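# Move sand core from mould onto plywood board

## Task

A long sand core with a rounded nose sits in its seat inside the mould, and the plywood board next to the mould starts empty. Lift the core out of the mould and set it down on the board so that its flat block faces down, then release it.

## Robot and tools

Robot: two arms, left_arm and right_arm, each with six joints plus a parallel gripper. In every row and in every per-joint list in the results the joint order is waist, shoulder, elbow, wrist pitch, wrist yaw, wrist roll; trust this order only. Stated joint ranges (rad): waist -2.618 to 3.054, shoulder 0.000 to 3.142, elbow 0.000 to 3.142, wrist pitch -1.571 to 1.571, wrist yaw -1.571 to 1.571, wrist roll -2.094 to 2.094. Real limits may sit up to 0.036 rad either side of these.

Frame: a single world frame for both arms. Origin on the table surface midway between the arms, +x out across the table, +z upward, left_arm on the +y side. The names left and right do not refer to image sides. A gripper's fingers extend along its local +z and close along its local y. The reported end_effector_position (metres) is the point between the pads, roughly 1 cm short of the tips; orientation is a wxyz quaternion. Printed positions can be inaccurate, especially at long reach.

The row: every moving command uses one row of 14 numbers, each in [-1, 1], covering both arms even if one stays still: left_arm's 6 joint values then its gripper opening, then the same 7 for right_arm. Joint values are scaled offsets, not poses: 1.0 equals 1.202 rad for the waist, 1.258 shoulder, 1.238 elbow, 2.073 wrist pitch, 2.022 for wrist yaw and for wrist roll. The opening is absolute: +1 fully open, -1 closed. Optionally 12 extra numbers in [0, 1] can follow: stiffness multipliers on each joint's position gain, left's 6 then right's 6, persisting until changed.

execute_actions(actions): a list of up to 15 actions, each a table of up to 15 rows; each row lasts one 1/30 s step, and a short table repeats its final row until 15 steps are done. Joint offsets in every row are measured from the angles at the start of that action (for the first action, the last reported angles), not from the previous row. An empty list just returns state and images. If any action would push a joint more than 0.036 rad beyond its range, that action is rejected for both arms; a malformed action, or a first action failing that check, rejects the whole call. A request beyond a real end is clipped there and reported as 'joint sent to its limit'.

move(target, speed, blocking): target is one row as above, with offsets taken from the Joint positions in the most recent result that printed them. All joints travel on synchronized paths lasting 0.5 to 10 s; speed (0.01 to 2 rad/s, default 0.5) caps the joint with the longest trip. Paths ignore obstacles and the other arm, so grippers trace curves. Finger values are applied at the start. Faster contact hits harder; aiming past a contact presses harder. The result adds a 'move:' line: outcome (done, off_target, moving, held, fault), limits=held or limits=none, and each arm's joint farthest from target. With blocking=false you get a reply after 0.5 s while motion continues; call wait(0) to check, and call wait or stop before sending other motion.

wait(seconds): 0 to 10 s, arms hold their last command; returns early if a running move ends. stop(): brakes a running move (needs room; fingers keep moving). zoom_image(camera, region): camera is cam_left_wrist or cam_right_wrist (both 504x504); region [x0, y0, x1, y1] in pixels from the top-left, at most 504 by 504. finished_scene(scene): give the current scene number once the core rests on the board and is released; irreversible.

Results: a state line per arm with gripper pose; Joint positions and Joint velocities per arm (rad, rad/s, then finger gap in m, 0.094 m when fully open); Joint targets, the angles joints are currently driven to; grip_measured, the opening on the command scale; joint torques (offset, noisy, not zero unloaded); step readings with HELD marks for steps held back; 'joint command not followed' when the clearance check altered targets; FAULT or MOTOR HOT lines. Camera calibration (K, distortion, T_world_to_cam) is given per wrist camera and is only approximate.

Motion limits: each step, a joint's target may lead its measured angle by at most 0.202 (waist), 0.258 (shoulder), 0.238 (elbow), 0.573 (wrist pitch), 0.522 (yaw, roll) rad, and targets are scaled back if they would move the gripper over 70 mm. Large changes need several actions; finish leftover motion with a new command. Zero offsets can let an arm droop, so in a reply's first call send offsets back to the intended angles, then zeros.

Gripping: to hold, command an opening about 0.03 below grip_measured (less for a lighter grip); readings may be off by about 1 mm. Pads push roughly 50 to 62 N. Holding loads heats motors: warnings from 75 °C, a 10 s stop at 90 °C, and the arm drops at 100 °C, so don't hold longer than needed.

Avoid: knocking anything off the table (fails the task), dropping or slipping the core, slamming, hard pushes, and collisions or pressing between the two arms. Expect occasional brief tugs on held parts or pushes on loose ones.

Each tool is called after ">>>" by a JSON object that holds its "method" and its "body".

## Session

>>> {"method": "execute_actions", "body": {"actions": []}}

Scene clock: 0.00 s.
left_arm: end_effector_position=(+0.3886, +0.2815, +0.3553) grip_measured=+1.000 end_effector_quat_wxyz=(+0.686, -0.059, +0.719, +0.100) | right_arm: end_effector_position=(+0.3618, -0.4186, +0.1044) grip_measured=+1.000 end_effector_quat_wxyz=(+0.071, +0.653, +0.710, +0.254)
Joint names: [waist, shoulder, elbow, wrist pitch, wrist yaw, wrist roll]
Joint positions: left_arm=[-0.556  1.104  0.91   0.143 -0.697  0.031  0.094] | right_arm=[-0.809  1.951  1.562 -0.957 -0.488  0.925  0.094]
Joint velocities: left_arm=[-0.007 -0.017 -0.022 -0.066 -0.022  0.022  0.   ] | right_arm=[ 0.002 -0.007 -0.002 -0.066 -0.007 -0.007  0.   ]
Joint torques (N m, as the arm reports them, + toward a larger angle): no reading
Motor temperatures (°C, as the motors report them): left_arm=[28 27 27 26 29 27] | right_arm=[27 28 27 29 26 27]
Joint targets: left_arm=[-0.556 1.099 0.913 0.129 -0.697 0.030] | right_arm=[-0.809 1.946 1.567 -0.960 -0.490 0.921]
Joint stiffness scale: left_arm=[1. 1. 1. 1. 1. 1.] | right_arm=[1. 1. 1. 1. 1. 1.]

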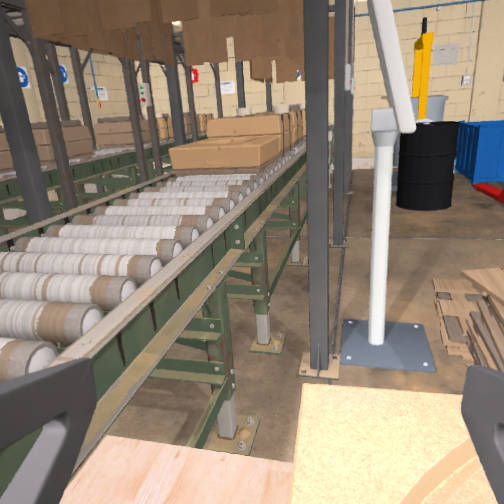

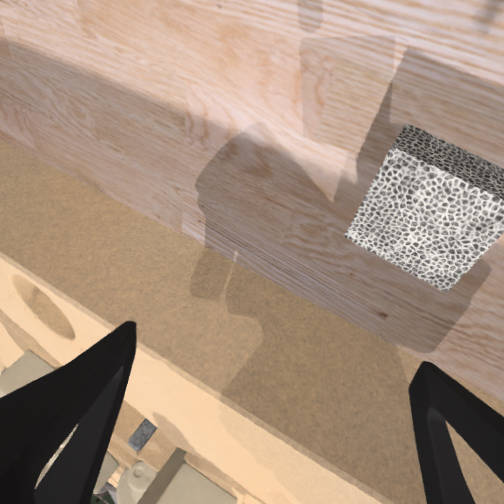

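>>> {"method": "move", "body": {"target": [0,0,0,-0.6,0.345,0,1,0.9,-0.7,-0.5,-0.05,0.24,-0.457,1], "speed": 1}}

Scene clock: 3.13 s.
left_arm: end_effector_position=(+0.2176, +0.2412, +0.1284) grip_measured=+1.000 end_effector_quat_wxyz=(+0.145, +0.245, +0.958, -0.030) | right_arm: end_effector_position=(+0.1907, -0.1355, +0.1505) grip_measured=+1.000 end_effector_quat_wxyz=(+0.190, -0.217, +0.956, +0.049)
Joint names: [waist, shoulder, elbow, wrist pitch, wrist yaw, wrist roll]
Joint positions: left_arm=[-0.556  1.104  0.91  -1.079 -0.005  0.031  0.094] | right_arm=[ 0.265  1.093  0.96  -1.043 -0.008  0.012  0.094]
Joint velocities: left_arm=[-0.002 -0.012  0.007 -0.051 -0.066 -0.007  0.   ] | right_arm=[-0.002  0.002 -0.002 -0.022 -0.007 -0.007  0.   ]
Joint torques (N m, as the arm reports them, + toward a larger angle): left_arm=[ 0.04 -2.66  6.91  0.32  0.09 -0.04] | right_arm=[ 0.65 -4.35  5.45  0.69  0.01 -0.08]
Motor temperatures (°C, as the motors report them): left_arm=[28 27 28 26 29 27] | right_arm=[27 29 27 29 26 27]
Joint targets: left_arm=[-0.556 1.104 0.910 -1.101 0.001 0.031] | right_arm=[0.273 1.070 0.943 -1.060 -0.003 0.001]
Joint stiffness scale: left_arm=[1. 1. 1. 1. 1. 1.] | right_arm=[1. 1. 1. 1. 1. 1.]
move: off_target (left_arm, right_arm); limits=none; left_arm: farthest joint: the wrist pitch, 0.022 radians from its target (1.244 radians at the start); right_arm: farthest joint: the shoulder, 0.022 radians from its target (0.880 radians at the start)
camera_calibration (this result's frames):
cam_left_wrist: T_world_to_cam=[[-0.451651, -0.891499, -0.0352339, 0.327369], [-0.892155, 0.451651, 0.00841724, 0.117917], [0.00840945, 0.0352358, -0.999344, 0.221843], [0, 0, 0, 1]] pos_world=[0.251191, 0.230775, 0.232239]
cam_right_wrist: T_world_to_cam=[[0.571218, -0.820509, 0.0217926, -0.21619], [-0.813735, -0.562627, 0.145898, 0.0984154], [-0.107449, -0.101073, -0.98906, 0.282409], [0, 0, 0, 1]] pos_world=[0.233921, -0.0934708, 0.269672]

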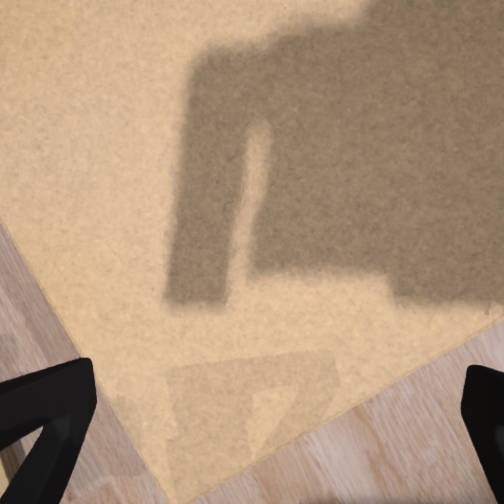

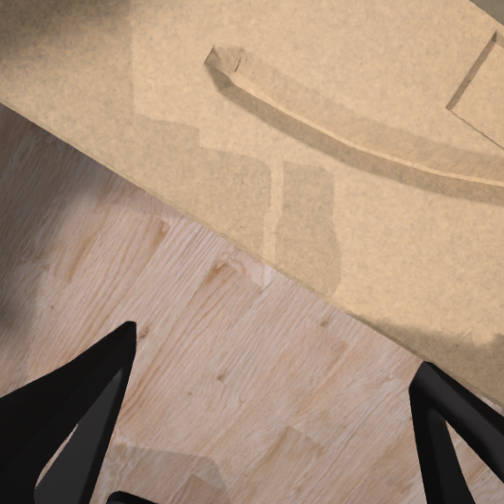

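>>> {"method": "move", "body": {"target": [0.3,0,0.4,-0.08,0,0,1,-0.3,0,0.4,-0.13,0,0,1], "speed": 1}}

Scene clock: 5.57 s.
left_arm: end_effector_position=(+0.2809, +0.3112, +0.2819) grip_measured=+1.000 end_effector_quat_wxyz=(+0.314, +0.072, +0.947, -0.012) | right_arm: end_effector_position=(+0.2251, -0.2168, +0.2902) grip_measured=+1.000 end_effector_quat_wxyz=(+0.307, -0.046, +0.950, +0.021)
Joint names: [waist, shoulder, elbow, wrist pitch, wrist yaw, wrist roll]
Joint positions: left_arm=[-0.208  1.104  1.392 -1.22  -0.005  0.031  0.094] | right_arm=[-0.087  1.093  1.435 -1.287 -0.007  0.011  0.094]
Joint velocities: left_arm=[-0.007 -0.007 -0.007  0.051  0.007  0.007  0.   ] | right_arm=[ 0.002 -0.002  0.007 -0.022 -0.007 -0.022  0.   ]
Joint torques (N m, as the arm reports them, + toward a larger angle): left_arm=[ 1.14 -2.14  7.48  0.85  0.03 -0.05] | right_arm=[-0.6  -1.41  7.44  1.04 -0.04  0.01]
Motor temperatures (°C, as the motors report them): left_arm=[28 27 28 26 29 27] | right_arm=[27 29 27 29 26 27]
Joint targets: left_arm=[-0.196 1.104 1.405 -1.245 -0.005 0.031] | right_arm=[-0.096 1.093 1.455 -1.313 -0.008 0.011]
Joint stiffness scale: left_arm=[1. 1. 1. 1. 1. 1.] | right_arm=[1. 1. 1. 1. 1. 1.]
move: off_target (left_arm, right_arm); limits=none; left_arm: farthest joint: the wrist pitch, 0.025 radians from its target (0.165 radians at the start); right_arm: farthest joint: the wrist pitch, 0.025 radians from its target (0.270 radians at the start)
camera_calibration (this result's frames):
cam_left_wrist: T_world_to_cam=[[-0.108682, -0.993544, -0.0325249, 0.358389], [-0.938245, 0.113334, -0.326882, 0.354247], [0.328458, -0.00500974, -0.944505, 0.279404], [0, 0, 0, 1]] pos_world=[0.279548, 0.317327, 0.391352]
cam_right_wrist: T_world_to_cam=[[0.244351, -0.967982, 0.0574712, -0.274362], [-0.965197, -0.248489, -0.0815364, 0.228528], [0.0932068, -0.0355475, -0.995012, 0.386749], [0, 0, 0, 1]] pos_world=[0.251568, -0.195043, 0.419221]

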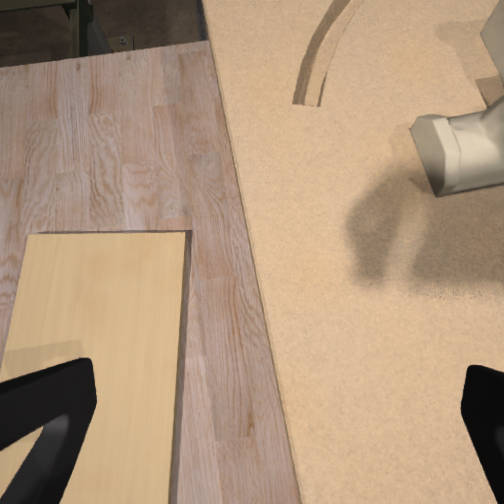

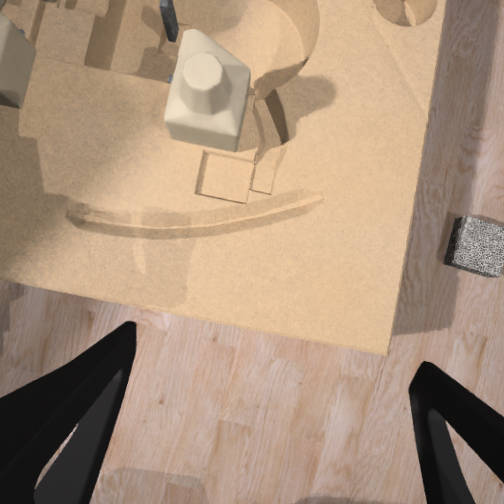

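>>> {"method": "move", "body": {"target": [-0.3,0.35,0.4,-0.05,0,0,1,-0.5,-0.4,-0.4,0,0,0,1], "speed": 1}}

Scene clock: 7.83 s.
left_arm: end_effector_position=(+0.3402, +0.1777, +0.3139) grip_measured=+1.000 end_effector_quat_wxyz=(+0.290, +0.238, +0.925, -0.063) | right_arm: end_effector_position=(+0.1153, -0.3196, +0.2086) grip_measured=+1.000 end_effector_quat_wxyz=(+0.302, +0.234, +0.922, -0.072)
Joint names: [waist, shoulder, elbow, wrist pitch, wrist yaw, wrist roll]
Joint positions: left_arm=[-0.559  1.536  1.866 -1.298 -0.006  0.031  0.094] | right_arm=[-0.678  0.613  0.955 -1.282 -0.003  0.011  0.094]
Joint velocities: left_arm=[-0.007 -0.002  0.002 -0.051  0.037  0.051  0.   ] | right_arm=[-0.002  0.017 -0.002 -0.007  0.022  0.007  0.   ]
Joint torques (N m, as the arm reports them, + toward a larger angle): left_arm=[-0.6  -5.85  7.92  0.81  0.05 -0.05] | right_arm=[-0.66  0.13  4.82  1.27 -0.05  0.01]
Motor temperatures (°C, as the motors report them): left_arm=[28 28 28 26 29 27] | right_arm=[27 29 28 30 26 27]
Joint targets: left_arm=[-0.569 1.544 1.887 -1.323 -0.005 0.031] | right_arm=[-0.688 0.590 0.939 -1.287 -0.007 0.011]
Joint stiffness scale: left_arm=[1. 1. 1. 1. 1. 1.] | right_arm=[1. 1. 1. 1. 1. 1.]
move: off_target (left_arm, right_arm); limits=none; left_arm: farthest joint: the wrist pitch, 0.026 radians from its target (0.104 radians at the start); right_arm: farthest joint: the shoulder, 0.024 radians from its target (0.503 radians at the start)
camera_calibration (this result's frames):
cam_left_wrist: T_world_to_cam=[[-0.444625, -0.895086, -0.033623, 0.330394], [-0.851916, 0.434179, -0.292792, 0.338413], [0.276672, -0.101538, -0.955585, 0.327751], [0, 0, 0, 1]] pos_world=[0.344521, 0.182079, 0.423388]
cam_right_wrist: T_world_to_cam=[[-0.338814, -0.938876, 0.0609686, -0.266543], [-0.938887, 0.333207, -0.0863971, 0.274262], [0.0608009, -0.0865151, -0.994393, 0.299454], [0, 0, 0, 1]] pos_world=[0.148986, -0.315729, 0.337721]

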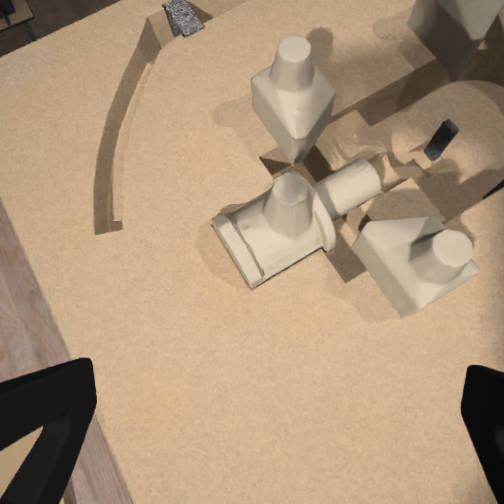

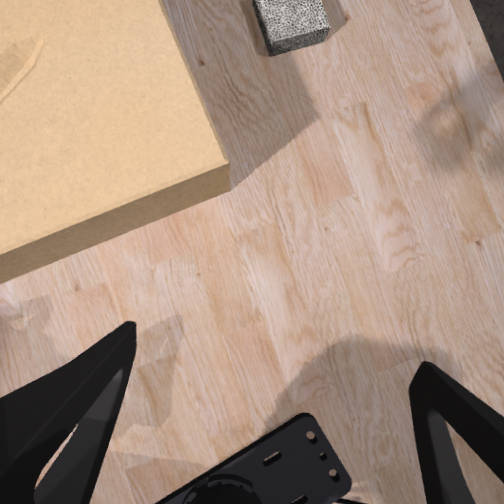

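>>> {"method": "move", "body": {"target": [-0.03,0.57,0.495,-0.055,0,0,0.3,0,0,0,0,0,0,1], "speed": 0.8}}

Scene clock: 14.07 s.
left_arm: end_effector_position=(+0.4628, +0.1013, +0.2010) grip_measured=+0.302 end_effector_quat_wxyz=(+0.187, +0.256, +0.948, -0.041) | right_arm: end_effector_position=(+0.1153, -0.3196, +0.2086) grip_measured=+1.000 end_effector_quat_wxyz=(+0.302, +0.234, +0.922, -0.072)
Joint names: [waist, shoulder, elbow, wrist pitch, wrist yaw, wrist roll]
Joint positions: left_arm=[-0.583  2.255  2.458 -1.389 -0.006  0.031  0.061] | right_arm=[-0.678  0.613  0.955 -1.282 -0.003  0.011  0.094]
Joint velocities: left_arm=[-0.007  0.002 -0.002  0.007  0.037  0.066 -0.001] | right_arm=[-0.007 -0.012 -0.012 -0.022 -0.007  0.037  0.   ]
Joint torques (N m, as the arm reports them, + toward a larger angle): left_arm=[ -0.95 -14.32   7.93   0.46   0.07  -0.04] | right_arm=[ 0.04  2.39  5.98  1.32 -0.02  0.  ]
Motor temperatures (°C, as the motors report them): left_arm=[28 28 29 27 29 27] | right_arm=[27 28 28 31 26 27]
Joint targets: left_arm=[-0.595 2.253 2.478 -1.412 -0.006 0.031] | right_arm=[-0.678 0.613 0.955 -1.282 -0.003 0.011]
Joint stiffness scale: left_arm=[1. 1. 1. 1. 1. 1.] | right_arm=[1. 1. 1. 1. 1. 1.]
move: off_target (left_arm); limits=none; left_arm: farthest joint: the wrist pitch, 0.023 radians from its target (0.114 radians at the start); right_arm: farthest joint: the waist, 0.000 radians from its target (0.000 radians at the start)
camera_calibration (this result's frames):
cam_left_wrist: T_world_to_cam=[[-0.472334, -0.880699, -0.0356303, 0.324498], [-0.877182, 0.473638, -0.0788601, 0.407621], [0.0863279, -0.00599409, -0.996249, 0.26477], [0, 0, 0, 1]] pos_world=[0.487972, 0.0943075, 0.307483]
cam_right_wrist: T_world_to_cam=[[-0.338814, -0.938876, 0.0609686, -0.266543], [-0.938887, 0.333207, -0.0863971, 0.274262], [0.0608009, -0.0865151, -0.994393, 0.299454], [0, 0, 0, 1]] pos_world=[0.148986, -0.315729, 0.337721]

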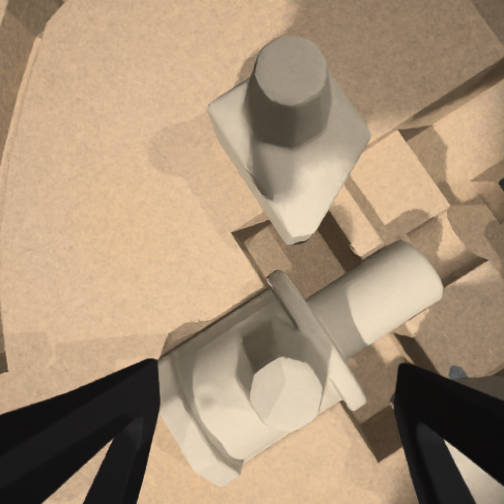

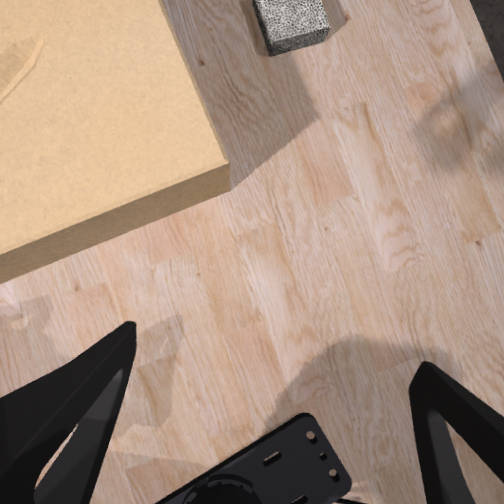

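>>> {"method": "move", "body": {"target": [-0.015,-0.135,-0.41,0.16,0,0,0.05,0,0,0,0,0,0,1], "speed": 0.4}}

Scene clock: 17.67 s.
left_arm: end_effector_position=(+0.4492, +0.1051, +0.1362) grip_measured=+0.052 end_effector_quat_wxyz=(+0.175, +0.260, +0.949, -0.039) | right_arm: end_effector_position=(+0.1153, -0.3196, +0.2086) grip_measured=+1.000 end_effector_quat_wxyz=(+0.302, +0.234, +0.922, -0.072)
Joint names: [waist, shoulder, elbow, wrist pitch, wrist yaw, wrist roll]
Joint positions: left_arm=[-0.59   2.111  1.965 -1.065 -0.006  0.031  0.049] | right_arm=[-0.678  0.613  0.955 -1.282 -0.003  0.011  0.094]
Joint velocities: left_arm=[-0.002 -0.017  0.007  0.007  0.007  0.022  0.001] | right_arm=[-0.002 -0.002 -0.002 -0.022  0.037 -0.022  0.   ]
Joint torques (N m, as the arm reports them, + toward a larger angle): left_arm=[ -0.85 -15.56   5.81   0.73   0.05  -0.02] | right_arm=[ 0.03  2.41  6.01  1.32 -0.02  0.  ]
Motor temperatures (°C, as the motors report them): left_arm=[28 30 29 27 29 27] | right_arm=[27 28 28 31 26 27]
Joint targets: left_arm=[-0.601 2.085 1.951 -1.057 -0.006 0.031] | right_arm=[-0.678 0.613 0.955 -1.282 -0.003 0.011]
Joint stiffness scale: left_arm=[1. 1. 1. 1. 1. 1.] | right_arm=[1. 1. 1. 1. 1. 1.]
move: off_target (left_arm); limits=none; left_arm: farthest joint: the shoulder, 0.025 radians from its target (0.170 radians at the start); right_arm: farthest joint: the waist, 0.000 radians from its target (0.000 radians at the start)
camera_calibration (this result's frames):
cam_left_wrist: T_world_to_cam=[[-0.478822, -0.877183, -0.0357541, 0.321622], [-0.875553, 0.480123, -0.0537388, 0.383921], [0.0643052, 0.0055733, -0.997915, 0.2103], [0, 0, 0, 1]] pos_world=[0.476619, 0.09662, 0.241993]
cam_right_wrist: T_world_to_cam=[[-0.338814, -0.938876, 0.0609686, -0.266543], [-0.938887, 0.333207, -0.0863971, 0.274262], [0.0608009, -0.0865151, -0.994393, 0.299454], [0, 0, 0, 1]] pos_world=[0.148986, -0.315729, 0.337721]

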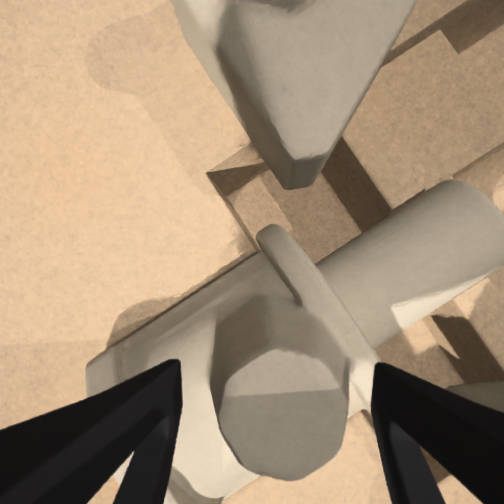

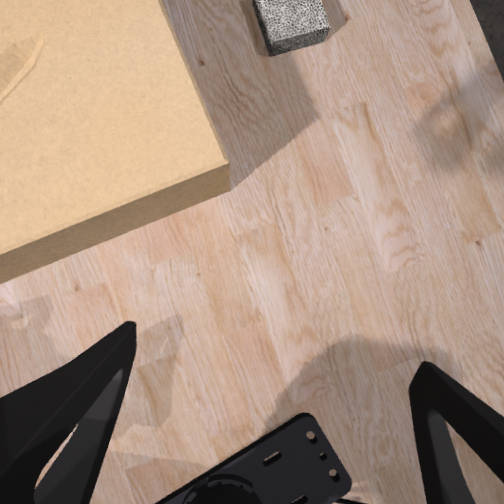

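>>> {"method": "move", "body": {"target": [-0.009,-0.015,0,0,0,0,-0.43,0,0,0,0,0,0,1]}}

Scene clock: 18.93 s.
left_arm: end_effector_position=(+0.4491, +0.1045, +0.1363) grip_measured=-0.300 end_effector_quat_wxyz=(+0.175, +0.260, +0.949, -0.041) | right_arm: end_effector_position=(+0.1153, -0.3196, +0.2086) grip_measured=+1.000 end_effector_quat_wxyz=(+0.302, +0.234, +0.922, -0.072)
Joint names: [waist, shoulder, elbow, wrist pitch, wrist yaw, wrist roll]
Joint positions: left_arm=[-0.59   2.111  1.965 -1.064 -0.003  0.032  0.033] | right_arm=[-0.678  0.613  0.955 -1.282 -0.003  0.011  0.094]
Joint velocities: left_arm=[ 0.002  0.017 -0.007  0.022  0.007  0.066 -0.001] | right_arm=[-0.012  0.017 -0.012  0.037  0.022 -0.125  0.   ]
Joint torques (N m, as the arm reports them, + toward a larger angle): left_arm=[ -0.91 -14.97   6.93   0.65   0.04  -0.04] | right_arm=[ 0.03  2.37  6.    1.32 -0.03  0.  ]
Motor temperatures (°C, as the motors report them): left_arm=[28 30 29 27 29 27] | right_arm=[27 28 28 31 26 27]
Joint targets: left_arm=[-0.600 2.092 1.965 -1.065 -0.005 0.031] | right_arm=[-0.678 0.613 0.955 -1.282 -0.003 0.011]
Joint stiffness scale: left_arm=[1. 1. 1. 1. 1. 1.] | right_arm=[1. 1. 1. 1. 1. 1.]
move: done; limits=none; left_arm: farthest joint: the shoulder, 0.018 radians from its target (0.018 radians at the start); right_arm: farthest joint: the waist, 0.000 radians from its target (0.000 radians at the start)
camera_calibration (this result's frames):
cam_left_wrist: T_world_to_cam=[[-0.480401, -0.876422, -0.0331648, 0.321357], [-0.874706, 0.481537, -0.0548739, 0.383818], [0.0640628, 0.00264802, -0.997942, 0.210822], [0, 0, 0, 1]] pos_world=[0.476602, 0.0962635, 0.242107]
cam_right_wrist: T_world_to_cam=[[-0.338814, -0.938876, 0.0609686, -0.266543], [-0.938887, 0.333207, -0.0863971, 0.274262], [0.0608009, -0.0865151, -0.994393, 0.299454], [0, 0, 0, 1]] pos_world=[0.148986, -0.315729, 0.337721]

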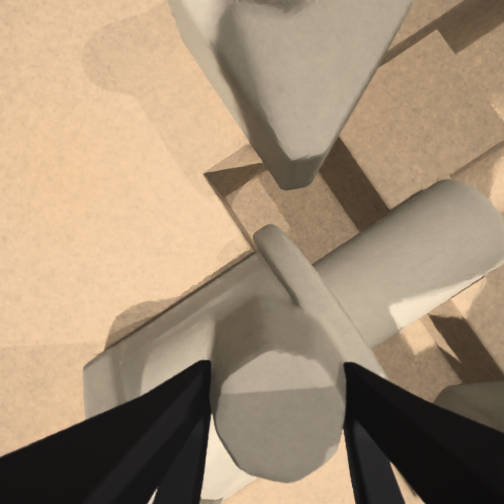

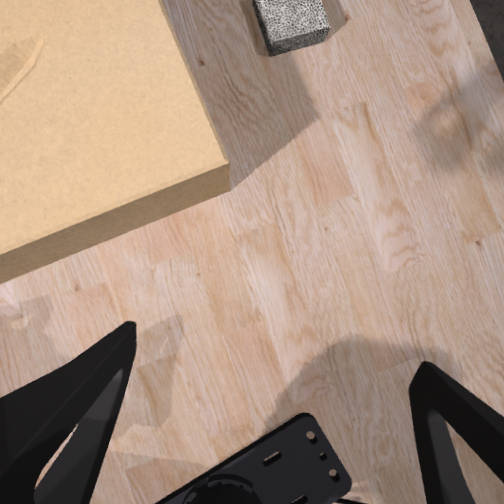

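>>> {"method": "move", "body": {"target": [0,0.035,0.245,-0.123,0,0,-0.35,0,0,0,0,0,0,1], "speed": 0.2}}

Scene clock: 21.90 s.
left_arm: end_effector_position=(+0.4445, +0.1076, +0.1723) grip_measured=-0.300 end_effector_quat_wxyz=(+0.154, +0.261, +0.952, -0.034) | right_arm: end_effector_position=(+0.1153, -0.3196, +0.2086) grip_measured=+1.000 end_effector_quat_wxyz=(+0.302, +0.234, +0.922, -0.072)
Joint names: [waist, shoulder, elbow, wrist pitch, wrist yaw, wrist roll]
Joint positions: left_arm=[-0.59   2.174  2.225 -1.304 -0.005  0.032  0.033] | right_arm=[-0.678  0.613  0.955 -1.282 -0.003  0.011  0.094]
Joint velocities: left_arm=[ 0.002  0.002  0.002 -0.066 -0.007 -0.022  0.001] | right_arm=[-0.017 -0.022  0.002 -0.037 -0.022  0.022  0.   ]
Joint torques (N m, as the arm reports them, + toward a larger angle): left_arm=[  0.02 -15.37   9.99   0.42   0.05  -0.03] | right_arm=[ 0.04  2.39  5.99  1.32 -0.02  0.  ]
Motor temperatures (°C, as the motors report them): left_arm=[28 31 29 27 29 27] | right_arm=[27 28 28 31 26 27]
Joint targets: left_arm=[-0.590 2.155 2.268 -1.319 -0.003 0.031] | right_arm=[-0.678 0.613 0.955 -1.282 -0.003 0.011]
Joint stiffness scale: left_arm=[1. 1. 1. 1. 1. 1.] | right_arm=[1. 1. 1. 1. 1. 1.]
move: off_target (left_arm); limits=none; left_arm: farthest joint: the elbow, 0.043 radians from its target (0.304 radians at the start); right_arm: farthest joint: the waist, 0.000 radians from its target (0.000 radians at the start)
camera_calibration (this result's frames):
cam_left_wrist: T_world_to_cam=[[-0.481524, -0.875692, -0.0360251, 0.323954], [-0.876006, 0.482166, -0.0114125, 0.373279], [0.027364, 0.0260628, -0.999286, 0.261031], [0, 0, 0, 1]] pos_world=[0.475844, 0.0968984, 0.276775]
cam_right_wrist: T_world_to_cam=[[-0.338814, -0.938876, 0.0609686, -0.266543], [-0.938887, 0.333207, -0.0863971, 0.274262], [0.0608009, -0.0865151, -0.994393, 0.299454], [0, 0, 0, 1]] pos_world=[0.148986, -0.315729, 0.337721]

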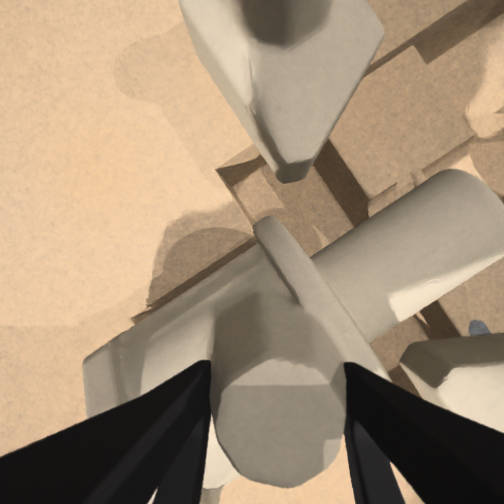

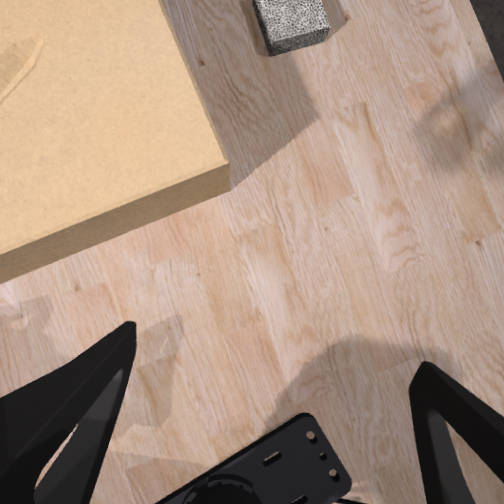

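>>> {"method": "move", "body": {"target": [0,-0.01,0.2,-0.07,0,0,-0.35,0,0,0,0,0,0,1], "speed": 0.3}}

>>> {"method": "move", "body": {"target": [0.25,-0.08,0,0,0,0,-0.35,0,0,0,0,0,0,1]}}

>>> {"method": "move", "body": {"target": [0.56,-0.56,-0.8,0.11,0,0,-0.35,0,0,0,0,0,0,1], "speed": 0.6}}

Scene clock: 26.17 s.
left_arm: end_effector_position=(+0.4463, +0.1069, +0.2381) grip_measured=-0.348 end_effector_quat_wxyz=(+0.210, +0.259, +0.942, -0.047) | right_arm: end_effector_position=(+0.1153, -0.3196, +0.2086) grip_measured=+1.000 end_effector_quat_wxyz=(+0.302, +0.234, +0.922, -0.072)
Joint names: [waist, shoulder, elbow, wrist pitch, wrist yaw, wrist roll]
Joint positions: left_arm=[-0.59   2.17   2.457 -1.426 -0.007  0.035  0.031] | right_arm=[-0.678  0.613  0.955 -1.282 -0.003  0.011  0.094]
Joint velocities: left_arm=[-0.012  0.012  0.012 -0.081 -0.007 -0.066  0.   ] | right_arm=[-0.007 -0.012 -0.002  0.022 -0.022  0.007  0.   ]
Joint torques (N m, as the arm reports them, + toward a larger angle): left_arm=[  0.05 -13.86   7.29   0.53   0.07  -0.09] | right_arm=[ 0.02  2.39  5.98  1.33 -0.02  0.  ]
Motor temperatures (°C, as the motors report them): left_arm=[28 32 30 27 29 27] | right_arm=[27 28 28 32 26 27]
Joint targets: left_arm=[-0.590 2.162 2.473 -1.449 -0.005 0.032] | right_arm=[-0.678 0.613 0.955 -1.282 -0.003 0.011]
Joint stiffness scale: left_arm=[1. 1. 1. 1. 1. 1.] | right_arm=[1. 1. 1. 1. 1. 1.]
move: off_target (left_arm); limits=none; left_arm: farthest joint: the wrist pitch, 0.023 radians from its target (0.145 radians at the start); right_arm: farthest joint: the waist, 0.000 radians from its target (0.000 radians at the start)
camera_calibration (this result's frames):
cam_left_wrist: T_world_to_cam=[[-0.479427, -0.876753, -0.0381303, 0.326274], [-0.868047, 0.480158, -0.126264, 0.399956], [0.129011, -0.0274354, -0.991264, 0.285231], [0, 0, 0, 1]] pos_world=[0.466808, 0.101845, 0.34568]
cam_right_wrist: T_world_to_cam=[[-0.338814, -0.938876, 0.0609686, -0.266543], [-0.938887, 0.333207, -0.0863971, 0.274262], [0.0608009, -0.0865151, -0.994393, 0.299454], [0, 0, 0, 1]] pos_world=[0.148986, -0.315729, 0.337721]

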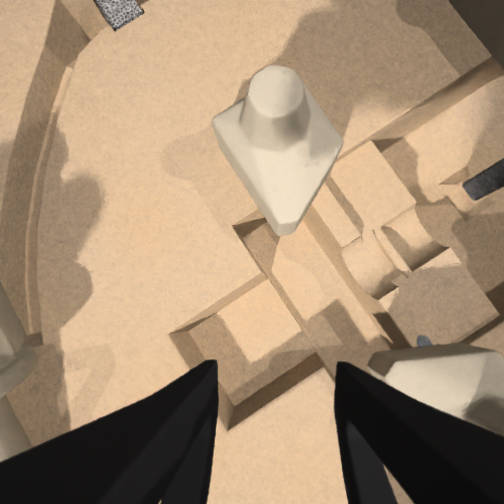

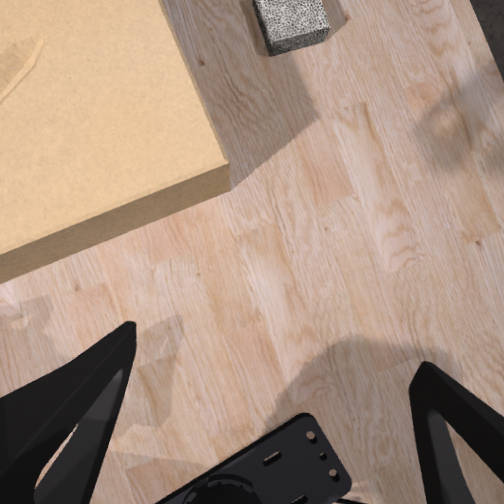

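Scene clock: 27.20 s.
left_arm: end_effector_position=(+0.4847, +0.2481, +0.2791) grip_measured=-0.348 end_effector_quat_wxyz=(+0.257, +0.114, +0.960, -0.018) | right_arm: end_effector_position=(+0.1153, -0.3196, +0.2086) grip_measured=+1.000 end_effector_quat_wxyz=(+0.302, +0.234, +0.922, -0.072)
Joint names: [waist, shoulder, elbow, wrist pitch, wrist yaw, wrist roll]
Joint positions: left_arm=[-0.288  2.082  2.457 -1.426 -0.008  0.035  0.031] | right_arm=[-0.678  0.613  0.955 -1.282 -0.003  0.011  0.094]
Joint velocities: left_arm=[-0.002  0.007 -0.012  0.022 -0.022 -0.022  0.   ] | right_arm=[ 0.012 -0.007 -0.017 -0.022 -0.022  0.022  0.   ]
Joint torques (N m, as the arm reports them, + toward a larger angle): left_arm=[ -0.01 -13.24   5.92   0.94   0.07  -0.02] | right_arm=[ 0.04  2.4   5.99  1.33 -0.02  0.01]
Motor temperatures (°C, as the motors report them): left_arm=[28 32 30 27 29 27] | right_arm=[27 28 28 32 26 27]
Joint targets: left_arm=[-0.289 2.069 2.457 -1.426 -0.007 0.035] | right_arm=[-0.678 0.613 0.955 -1.282 -0.003 0.011]
Joint stiffness scale: left_arm=[1. 1. 1. 1. 1. 1.] | right_arm=[1. 1. 1. 1. 1. 1.]
move: done; limits=none; left_arm: farthest joint: the shoulder, 0.012 radians from its target (0.100 radians at the start); right_arm: farthest joint: the waist, 0.000 radians from its target (0.000 radians at the start)
camera_calibration (this result's frames):
cam_left_wrist: T_world_to_cam=[[-0.19374, -0.980291, -0.0386458, 0.357338], [-0.956864, 0.19751, -0.213075, 0.508021], [0.216509, -0.00430248, -0.976271, 0.272441], [0, 0, 0, 1]] pos_world=[0.496352, 0.251129, 0.388032]
cam_right_wrist: T_world_to_cam=[[-0.338814, -0.938876, 0.0609686, -0.266543], [-0.938887, 0.333207, -0.0863971, 0.274262], [0.0608009, -0.0865151, -0.994393, 0.299454], [0, 0, 0, 1]] pos_world=[0.148986, -0.315729, 0.337721]

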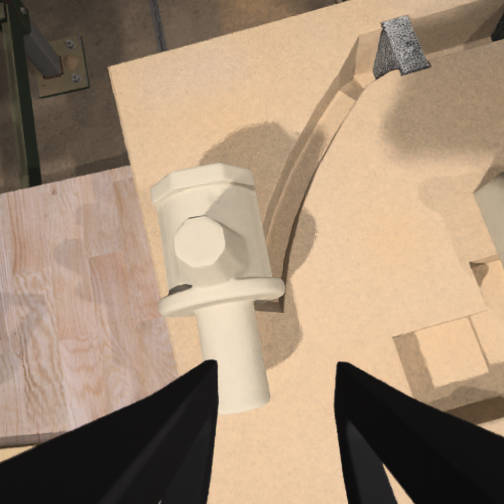

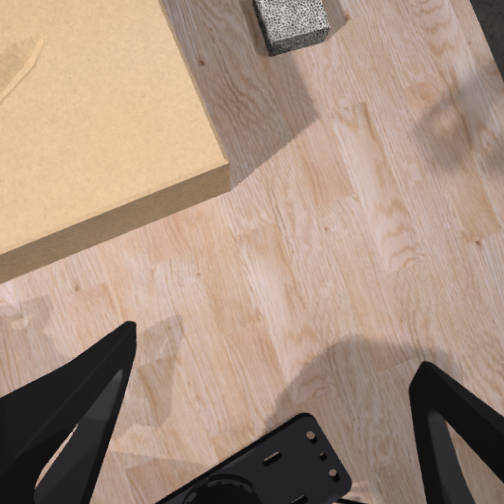

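Scene clock: 29.57 s.
left_arm: end_effector_position=(+0.3029, +0.4872, +0.2352) grip_measured=-0.348 end_effector_quat_wxyz=(+0.215, -0.207, +0.953, +0.059) | right_arm: end_effector_position=(+0.1153, -0.3196, +0.2086) grip_measured=+1.000 end_effector_quat_wxyz=(+0.302, +0.234, +0.922, -0.072)
Joint names: [waist, shoulder, elbow, wrist pitch, wrist yaw, wrist roll]
Joint positions: left_arm=[ 0.375  1.399  1.482 -1.204 -0.008  0.035  0.031] | right_arm=[-0.678  0.613  0.955 -1.282 -0.003  0.011  0.094]
Joint velocities: left_arm=[-0.012  0.017 -0.002 -0.022 -0.007 -0.051  0.001] | right_arm=[ 0.002 -0.007 -0.002  0.007 -0.007 -0.022  0.   ]
Joint torques (N m, as the arm reports them, + toward a larger angle): left_arm=[ 0.83 -7.33  5.5   0.9   0.05 -0.04] | right_arm=[ 0.02  2.39  6.    1.33 -0.02  0.01]
Motor temperatures (°C, as the motors report them): left_arm=[28 32 30 27 29 27] | right_arm=[27 28 28 32 26 27]
Joint targets: left_arm=[0.385 1.377 1.467 -1.198 -0.008 0.035] | right_arm=[-0.678 0.613 0.955 -1.282 -0.003 0.011]
Joint stiffness scale: left_arm=[1. 1. 1. 1. 1. 1.] | right_arm=[1. 1. 1. 1. 1. 1.]
move: off_target (left_arm); limits=none; left_arm: farthest joint: the shoulder, 0.021 radians from its target (0.704 radians at the start); right_arm: farthest joint: the waist, 0.000 radians from its target (0.000 radians at the start)
camera_calibration (this result's frames):
cam_left_wrist: T_world_to_cam=[[0.448203, -0.893077, -0.0390886, 0.318036], [-0.886996, -0.438864, -0.14365, 0.55004], [0.111136, 0.0990558, -0.988856, 0.254531], [0, 0, 0, 1]] pos_world=[0.317051, 0.500211, 0.34314]
cam_right_wrist: T_world_to_cam=[[-0.338814, -0.938876, 0.0609686, -0.266543], [-0.938887, 0.333207, -0.0863971, 0.274262], [0.0608009, -0.0865151, -0.994393, 0.299454], [0, 0, 0, 1]] pos_world=[0.148986, -0.315729, 0.337721]

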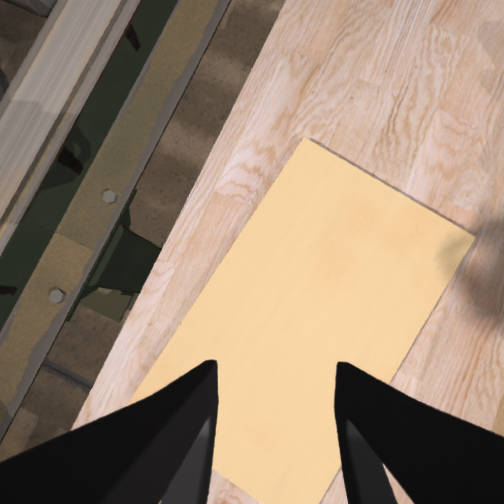

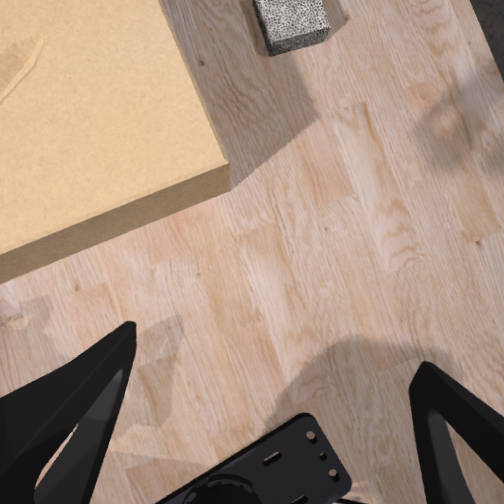

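>>> {"method": "move", "body": {"target": [-0.5,0.595,0.7,0.04,0,0,0.3,0,0,0,0,0,0,1], "speed": 0.8}}

Scene clock: 32.70 s.
left_arm: end_effector_position=(+0.5500, +0.2661, +0.2456) grip_measured=+0.298 end_effector_quat_wxyz=(+0.313, +0.084, +0.946, -0.014) | right_arm: end_effector_position=(+0.1153, -0.3196, +0.2086) grip_measured=+1.000 end_effector_quat_wxyz=(+0.302, +0.234, +0.922, -0.072)
Joint names: [waist, shoulder, elbow, wrist pitch, wrist yaw, wrist roll]
Joint positions: left_arm=[-0.231  2.141  2.329 -1.121 -0.007  0.035  0.061] | right_arm=[-0.678  0.613  0.955 -1.282 -0.003  0.011  0.094]
Joint velocities: left_arm=[-0.017  0.022  0.012 -0.022 -0.007 -0.007 -0.   ] | right_arm=[-0.007 -0.002  0.007 -0.022 -0.007  0.007  0.   ]
Joint torques (N m, as the arm reports them, + toward a larger angle): left_arm=[  0.39 -12.98   8.25   1.1    0.04  -0.03] | right_arm=[ 0.04  2.41  5.99  1.32 -0.02  0.  ]
Motor temperatures (°C, as the motors report them): left_arm=[28 32 30 27 29 27] | right_arm=[27 28 28 32 26 27]
Joint targets: left_arm=[-0.226 2.147 2.349 -1.121 -0.008 0.035] | right_arm=[-0.678 0.613 0.955 -1.282 -0.003 0.011]
Joint stiffness scale: left_arm=[1. 1. 1. 1. 1. 1.] | right_arm=[1. 1. 1. 1. 1. 1.]
move: done; limits=none; left_arm: farthest joint: the elbow, 0.020 radians from its target (0.866 radians at the start); right_arm: farthest joint: the waist, 0.000 radians from its target (0.000 radians at the start)
camera_calibration (this result's frames):
cam_left_wrist: T_world_to_cam=[[-0.1335, -0.990385, -0.0362715, 0.355333], [-0.935569, 0.138016, -0.325058, 0.591497], [0.326938, -0.00946068, -0.944998, 0.158623], [0, 0, 0, 1]] pos_world=[0.548963, 0.271781, 0.355057]
cam_right_wrist: T_world_to_cam=[[-0.338814, -0.938876, 0.0609686, -0.266543], [-0.938887, 0.333207, -0.0863971, 0.274262], [0.0608009, -0.0865151, -0.994393, 0.299454], [0, 0, 0, 1]] pos_world=[0.148986, -0.315729, 0.337721]

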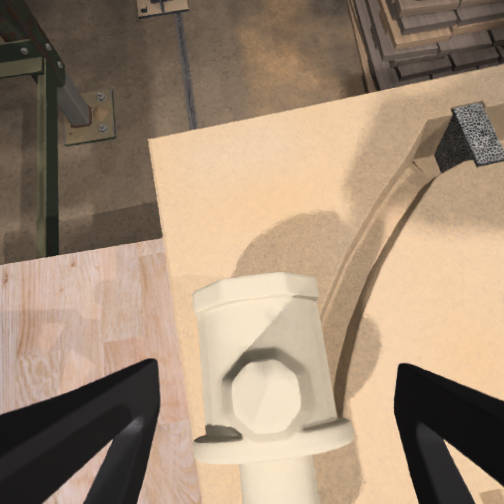

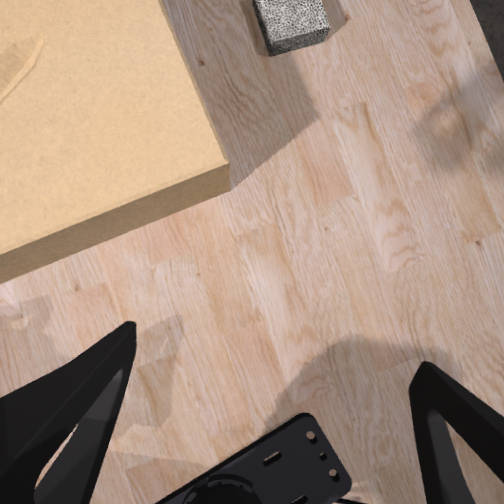

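>>> {"method": "move", "body": {"target": [0.014,-0.097,-0.38,0.168,0,0,0.1,0,0,0,0,0,0,1], "speed": 0.4}}

>>> {"method": "move", "body": {"target": [0,-0.015,0,0,0,0,-0.45,0,0,0,0,0,0,1]}}

Scene clock: 35.67 s.
left_arm: end_effector_position=(+0.5466, +0.2666, +0.1668) grip_measured=+0.102 end_effector_quat_wxyz=(+0.303, +0.085, +0.949, -0.014) | right_arm: end_effector_position=(+0.1153, -0.3196, +0.2086) grip_measured=+1.000 end_effector_quat_wxyz=(+0.302, +0.234, +0.922, -0.072)
Joint names: [waist, shoulder, elbow, wrist pitch, wrist yaw, wrist roll]
Joint positions: left_arm=[-0.231  2.047  1.871 -0.778 -0.007  0.035  0.052] | right_arm=[-0.678  0.613  0.955 -1.282 -0.003  0.011  0.094]
Joint velocities: left_arm=[-0.002 -0.012  0.002 -0.037 -0.037 -0.051 -0.001] | right_arm=[-0.002 -0.002  0.002  0.051 -0.051 -0.022  0.   ]
Joint torques (N m, as the arm reports them, + toward a larger angle): left_arm=[  1.46 -15.6    6.27   1.14   0.    -0.04] | right_arm=[ 0.04  2.41  6.    1.32 -0.01  0.  ]
Motor temperatures (°C, as the motors report them): left_arm=[28 32 30 27 29 27] | right_arm=[27 28 29 32 26 27]
Joint targets: left_arm=[-0.214 2.020 1.858 -0.773 -0.007 0.035] | right_arm=[-0.678 0.613 0.955 -1.282 -0.003 0.011]
Joint stiffness scale: left_arm=[1. 1. 1. 1. 1. 1.] | right_arm=[1. 1. 1. 1. 1. 1.]
move: off_target (left_arm); limits=none; left_arm: farthest joint: the shoulder, 0.028 radians from its target (0.123 radians at the start); right_arm: farthest joint: the waist, 0.000 radians from its target (0.000 radians at the start)
camera_calibration (this result's frames):
cam_left_wrist: T_world_to_cam=[[-0.134214, -0.99028, -0.036486, 0.352912], [-0.941765, 0.138922, -0.306236, 0.562647], [0.308328, -0.0067399, -0.951256, 0.0957912], [0, 0, 0, 1]] pos_world=[0.547712, 0.271964, 0.276301]
cam_right_wrist: T_world_to_cam=[[-0.338814, -0.938876, 0.0609686, -0.266543], [-0.938887, 0.333207, -0.0863971, 0.274262], [0.0608009, -0.0865151, -0.994393, 0.299454], [0, 0, 0, 1]] pos_world=[0.148986, -0.315729, 0.337721]

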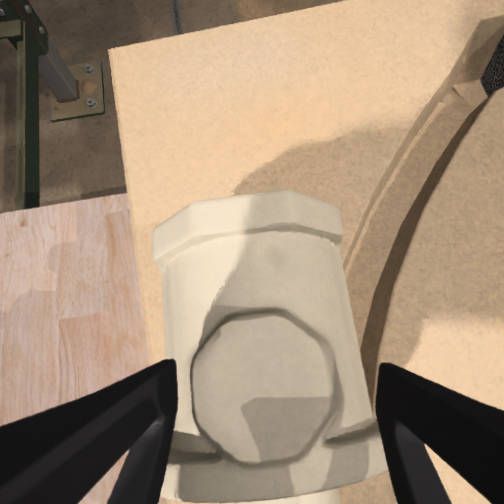

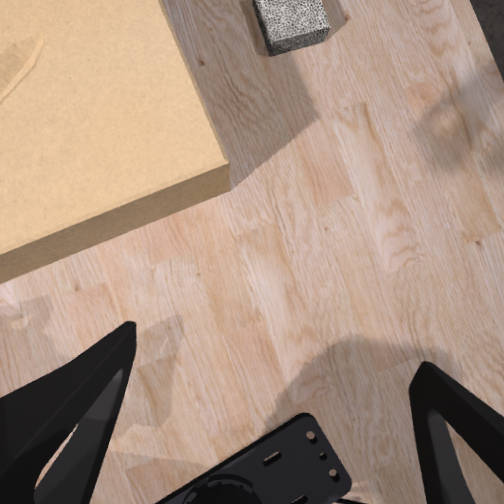

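Scene clock: 36.37 s.
left_arm: end_effector_position=(+0.5468, +0.2674, +0.1669) grip_measured=-0.214 end_effector_quat_wxyz=(+0.304, +0.084, +0.949, -0.012) | right_arm: end_effector_position=(+0.1153, -0.3196, +0.2086) grip_measured=+1.000 end_effector_quat_wxyz=(+0.302, +0.234, +0.922, -0.072)
Joint names: [waist, shoulder, elbow, wrist pitch, wrist yaw, wrist roll]
Joint positions: left_arm=[-0.23   2.047  1.871 -0.777 -0.01   0.035  0.037] | right_arm=[-0.678  0.613  0.955 -1.282 -0.003  0.011  0.094]
Joint velocities: left_arm=[-0.002  0.002 -0.012 -0.007  0.037 -0.037 -0.   ] | right_arm=[ 0.022  0.007  0.002 -0.037  0.066  0.007  0.   ]
Joint torques (N m, as the arm reports them, + toward a larger angle): left_arm=[  0.1  -14.95   7.24   1.08   0.07  -0.01] | right_arm=[ 0.05  2.4   5.99  1.33 -0.02  0.01]
Motor temperatures (°C, as the motors report them): left_arm=[28 33 30 27 29 27] | right_arm=[27 28 29 32 26 27]
Joint targets: left_arm=[-0.230 2.028 1.871 -0.778 -0.006 0.035] | right_arm=[-0.678 0.613 0.955 -1.282 -0.003 0.011]
Joint stiffness scale: left_arm=[1. 1. 1. 1. 1. 1.] | right_arm=[1. 1. 1. 1. 1. 1.]
move: done; limits=none; left_arm: farthest joint: the shoulder, 0.019 radians from its target (0.019 radians at the start); right_arm: farthest joint: the waist, 0.000 radians from its target (0.000 radians at the start)
camera_calibration (this result's frames):
cam_left_wrist: T_world_to_cam=[[-0.13131, -0.990559, -0.0393687, 0.352765], [-0.94192, 0.137048, -0.3066, 0.563381], [0.309101, -0.00317764, -0.951024, 0.0943776], [0, 0, 0, 1]] pos_world=[0.547809, 0.272525, 0.276376]
cam_right_wrist: T_world_to_cam=[[-0.338814, -0.938876, 0.0609686, -0.266543], [-0.938887, 0.333207, -0.0863971, 0.274262], [0.0608009, -0.0865151, -0.994393, 0.299454], [0, 0, 0, 1]] pos_world=[0.148986, -0.315729, 0.337721]

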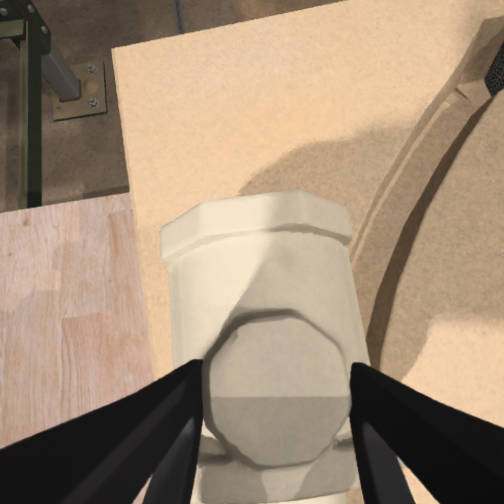

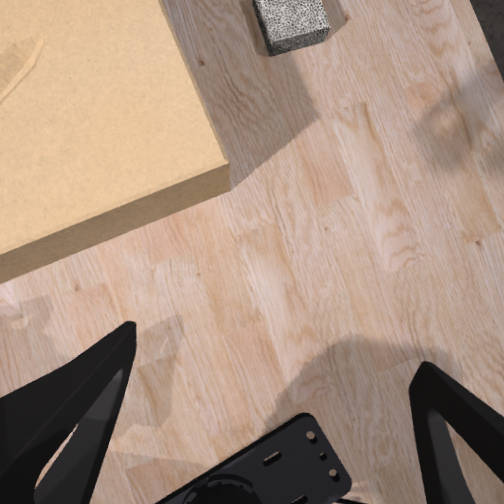

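>>> {"method": "move", "body": {"target": [0,-0.08,0.01,-0.03,0,0,-0.45,0,0,0,0,0,0,1], "speed": 0.2}}

>>> {"method": "move", "body": {"target": [0.425,-0.54,-0.55,0.01,0,0,-0.45,0,0,0,0,0,0,1]}}

Scene clock: 38.80 s.
left_arm: end_effector_position=(+0.5214, +0.2712, +0.1717) grip_measured=-0.214 end_effector_quat_wxyz=(+0.269, +0.085, +0.959, -0.010) | right_arm: end_effector_position=(+0.1153, -0.3196, +0.2086) grip_measured=+1.000 end_effector_quat_wxyz=(+0.302, +0.234, +0.922, -0.072)
Joint names: [waist, shoulder, elbow, wrist pitch, wrist yaw, wrist roll]
Joint positions: left_arm=[-0.23   2.006  1.871 -0.891 -0.011  0.035  0.037] | right_arm=[-0.678  0.613  0.955 -1.282 -0.003  0.011  0.094]
Joint velocities: left_arm=[-0.017 -0.012  0.002  0.11   0.037  0.022 -0.   ] | right_arm=[ 0.002 -0.012 -0.007 -0.007  0.037 -0.037  0.   ]
Joint torques (N m, as the arm reports them, + toward a larger angle): left_arm=[  0.16 -17.74   8.09   1.47   0.04  -0.02] | right_arm=[ 0.05  2.39  5.98  1.32 -0.02  0.  ]
Motor temperatures (°C, as the motors report them): left_arm=[28 33 30 28 29 27] | right_arm=[27 28 29 32 26 27]
Joint targets: left_arm=[-0.230 1.946 1.883 -0.840 -0.010 0.035] | right_arm=[-0.678 0.613 0.955 -1.282 -0.003 0.011]
Joint stiffness scale: left_arm=[1. 1. 1. 1. 1. 1.] | right_arm=[1. 1. 1. 1. 1. 1.]
move: off_target (left_arm); limits=none; left_arm: farthest joint: the shoulder, 0.060 radians from its target (0.101 radians at the start); right_arm: farthest joint: the waist, 0.000 radians from its target (0.000 radians at the start)
camera_calibration (this result's frames):
cam_left_wrist: T_world_to_cam=[[-0.134013, -0.99015, -0.0405431, 0.354858], [-0.961702, 0.139816, -0.235754, 0.537747], [0.239101, 0.00739613, -0.970967, 0.143912], [0, 0, 0, 1]] pos_world=[0.530298, 0.275112, 0.280897]
cam_right_wrist: T_world_to_cam=[[-0.338814, -0.938876, 0.0609686, -0.266543], [-0.938887, 0.333207, -0.0863971, 0.274262], [0.0608009, -0.0865151, -0.994393, 0.299454], [0, 0, 0, 1]] pos_world=[0.148986, -0.315729, 0.337721]

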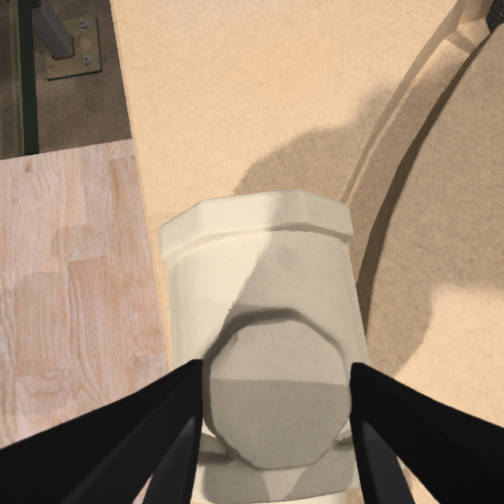

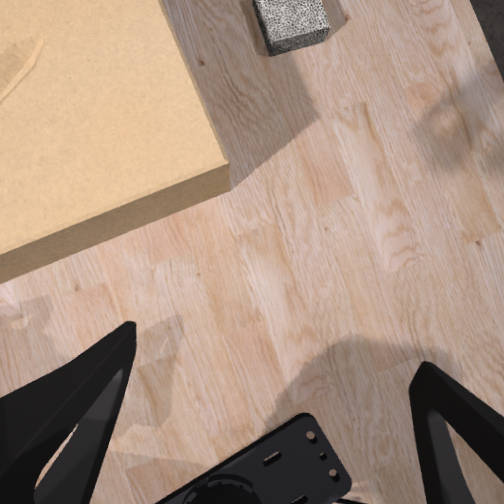

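Scene clock: 40.63 s.
left_arm: end_effector_position=(+0.3169, +0.4591, +0.1605) grip_measured=-0.214 end_effector_quat_wxyz=(+0.206, -0.159, +0.964, +0.048) | right_arm: end_effector_position=(+0.1153, -0.3196, +0.2086) grip_measured=+1.000 end_effector_quat_wxyz=(+0.302, +0.234, +0.922, -0.072)
Joint names: [waist, shoulder, elbow, wrist pitch, wrist yaw, wrist roll]
Joint positions: left_arm=[ 0.274  1.375  1.172 -0.941 -0.015  0.035  0.037] | right_arm=[-0.678  0.613  0.955 -1.282 -0.003  0.011  0.094]
Joint velocities: left_arm=[-0.022 -0.032 -0.012  0.037  0.037  0.007  0.   ] | right_arm=[-0.002  0.017 -0.017 -0.007 -0.037 -0.007  0.   ]
Joint torques (N m, as the arm reports them, + toward a larger angle): left_arm=[ 0.62 -9.71  8.42  1.49  0.08 -0.03] | right_arm=[ 0.05  2.4   5.98  1.32 -0.02  0.  ]
Motor temperatures (°C, as the motors report them): left_arm=[28 33 30 28 29 27] | right_arm=[27 28 29 33 26 27]
Joint targets: left_arm=[0.280 1.327 1.190 -0.871 -0.011 0.035] | right_arm=[-0.678 0.613 0.955 -1.282 -0.003 0.011]
Joint stiffness scale: left_arm=[1. 1. 1. 1. 1. 1.] | right_arm=[1. 1. 1. 1. 1. 1.]
move: off_target (left_arm); limits=none; left_arm: farthest joint: the wrist pitch, 0.071 radians from its target (0.021 radians at the start); right_arm: farthest joint: the waist, 0.000 radians from its target (0.000 radians at the start)
camera_calibration (this result's frames):
cam_left_wrist: T_world_to_cam=[[0.357773, -0.93271, -0.0452869, 0.331565], [-0.928908, -0.350515, -0.119455, 0.508282], [0.0955435, 0.0848053, -0.991806, 0.193826], [0, 0, 0, 1]] pos_world=[0.335004, 0.470977, 0.26797]
cam_right_wrist: T_world_to_cam=[[-0.338814, -0.938876, 0.0609686, -0.266543], [-0.938887, 0.333207, -0.0863971, 0.274262], [0.0608009, -0.0865151, -0.994393, 0.299454], [0, 0, 0, 1]] pos_world=[0.148986, -0.315729, 0.337721]

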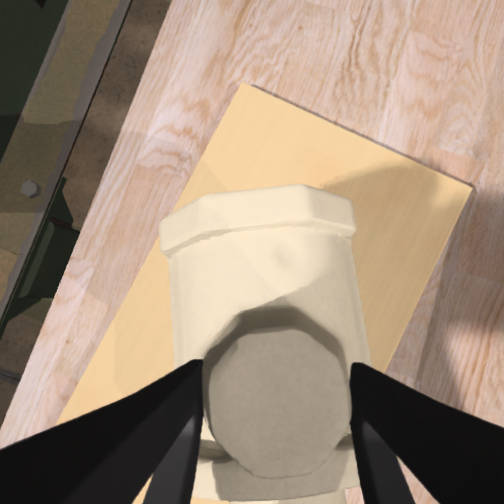

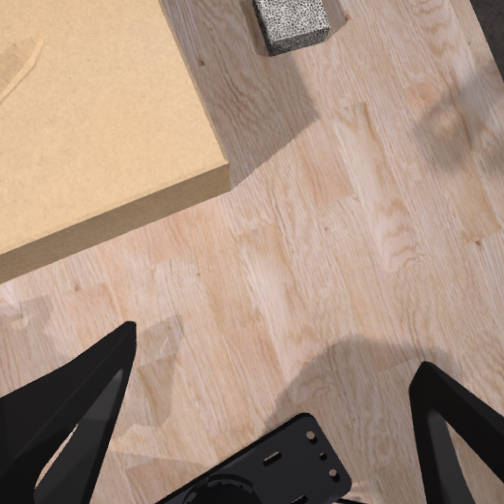

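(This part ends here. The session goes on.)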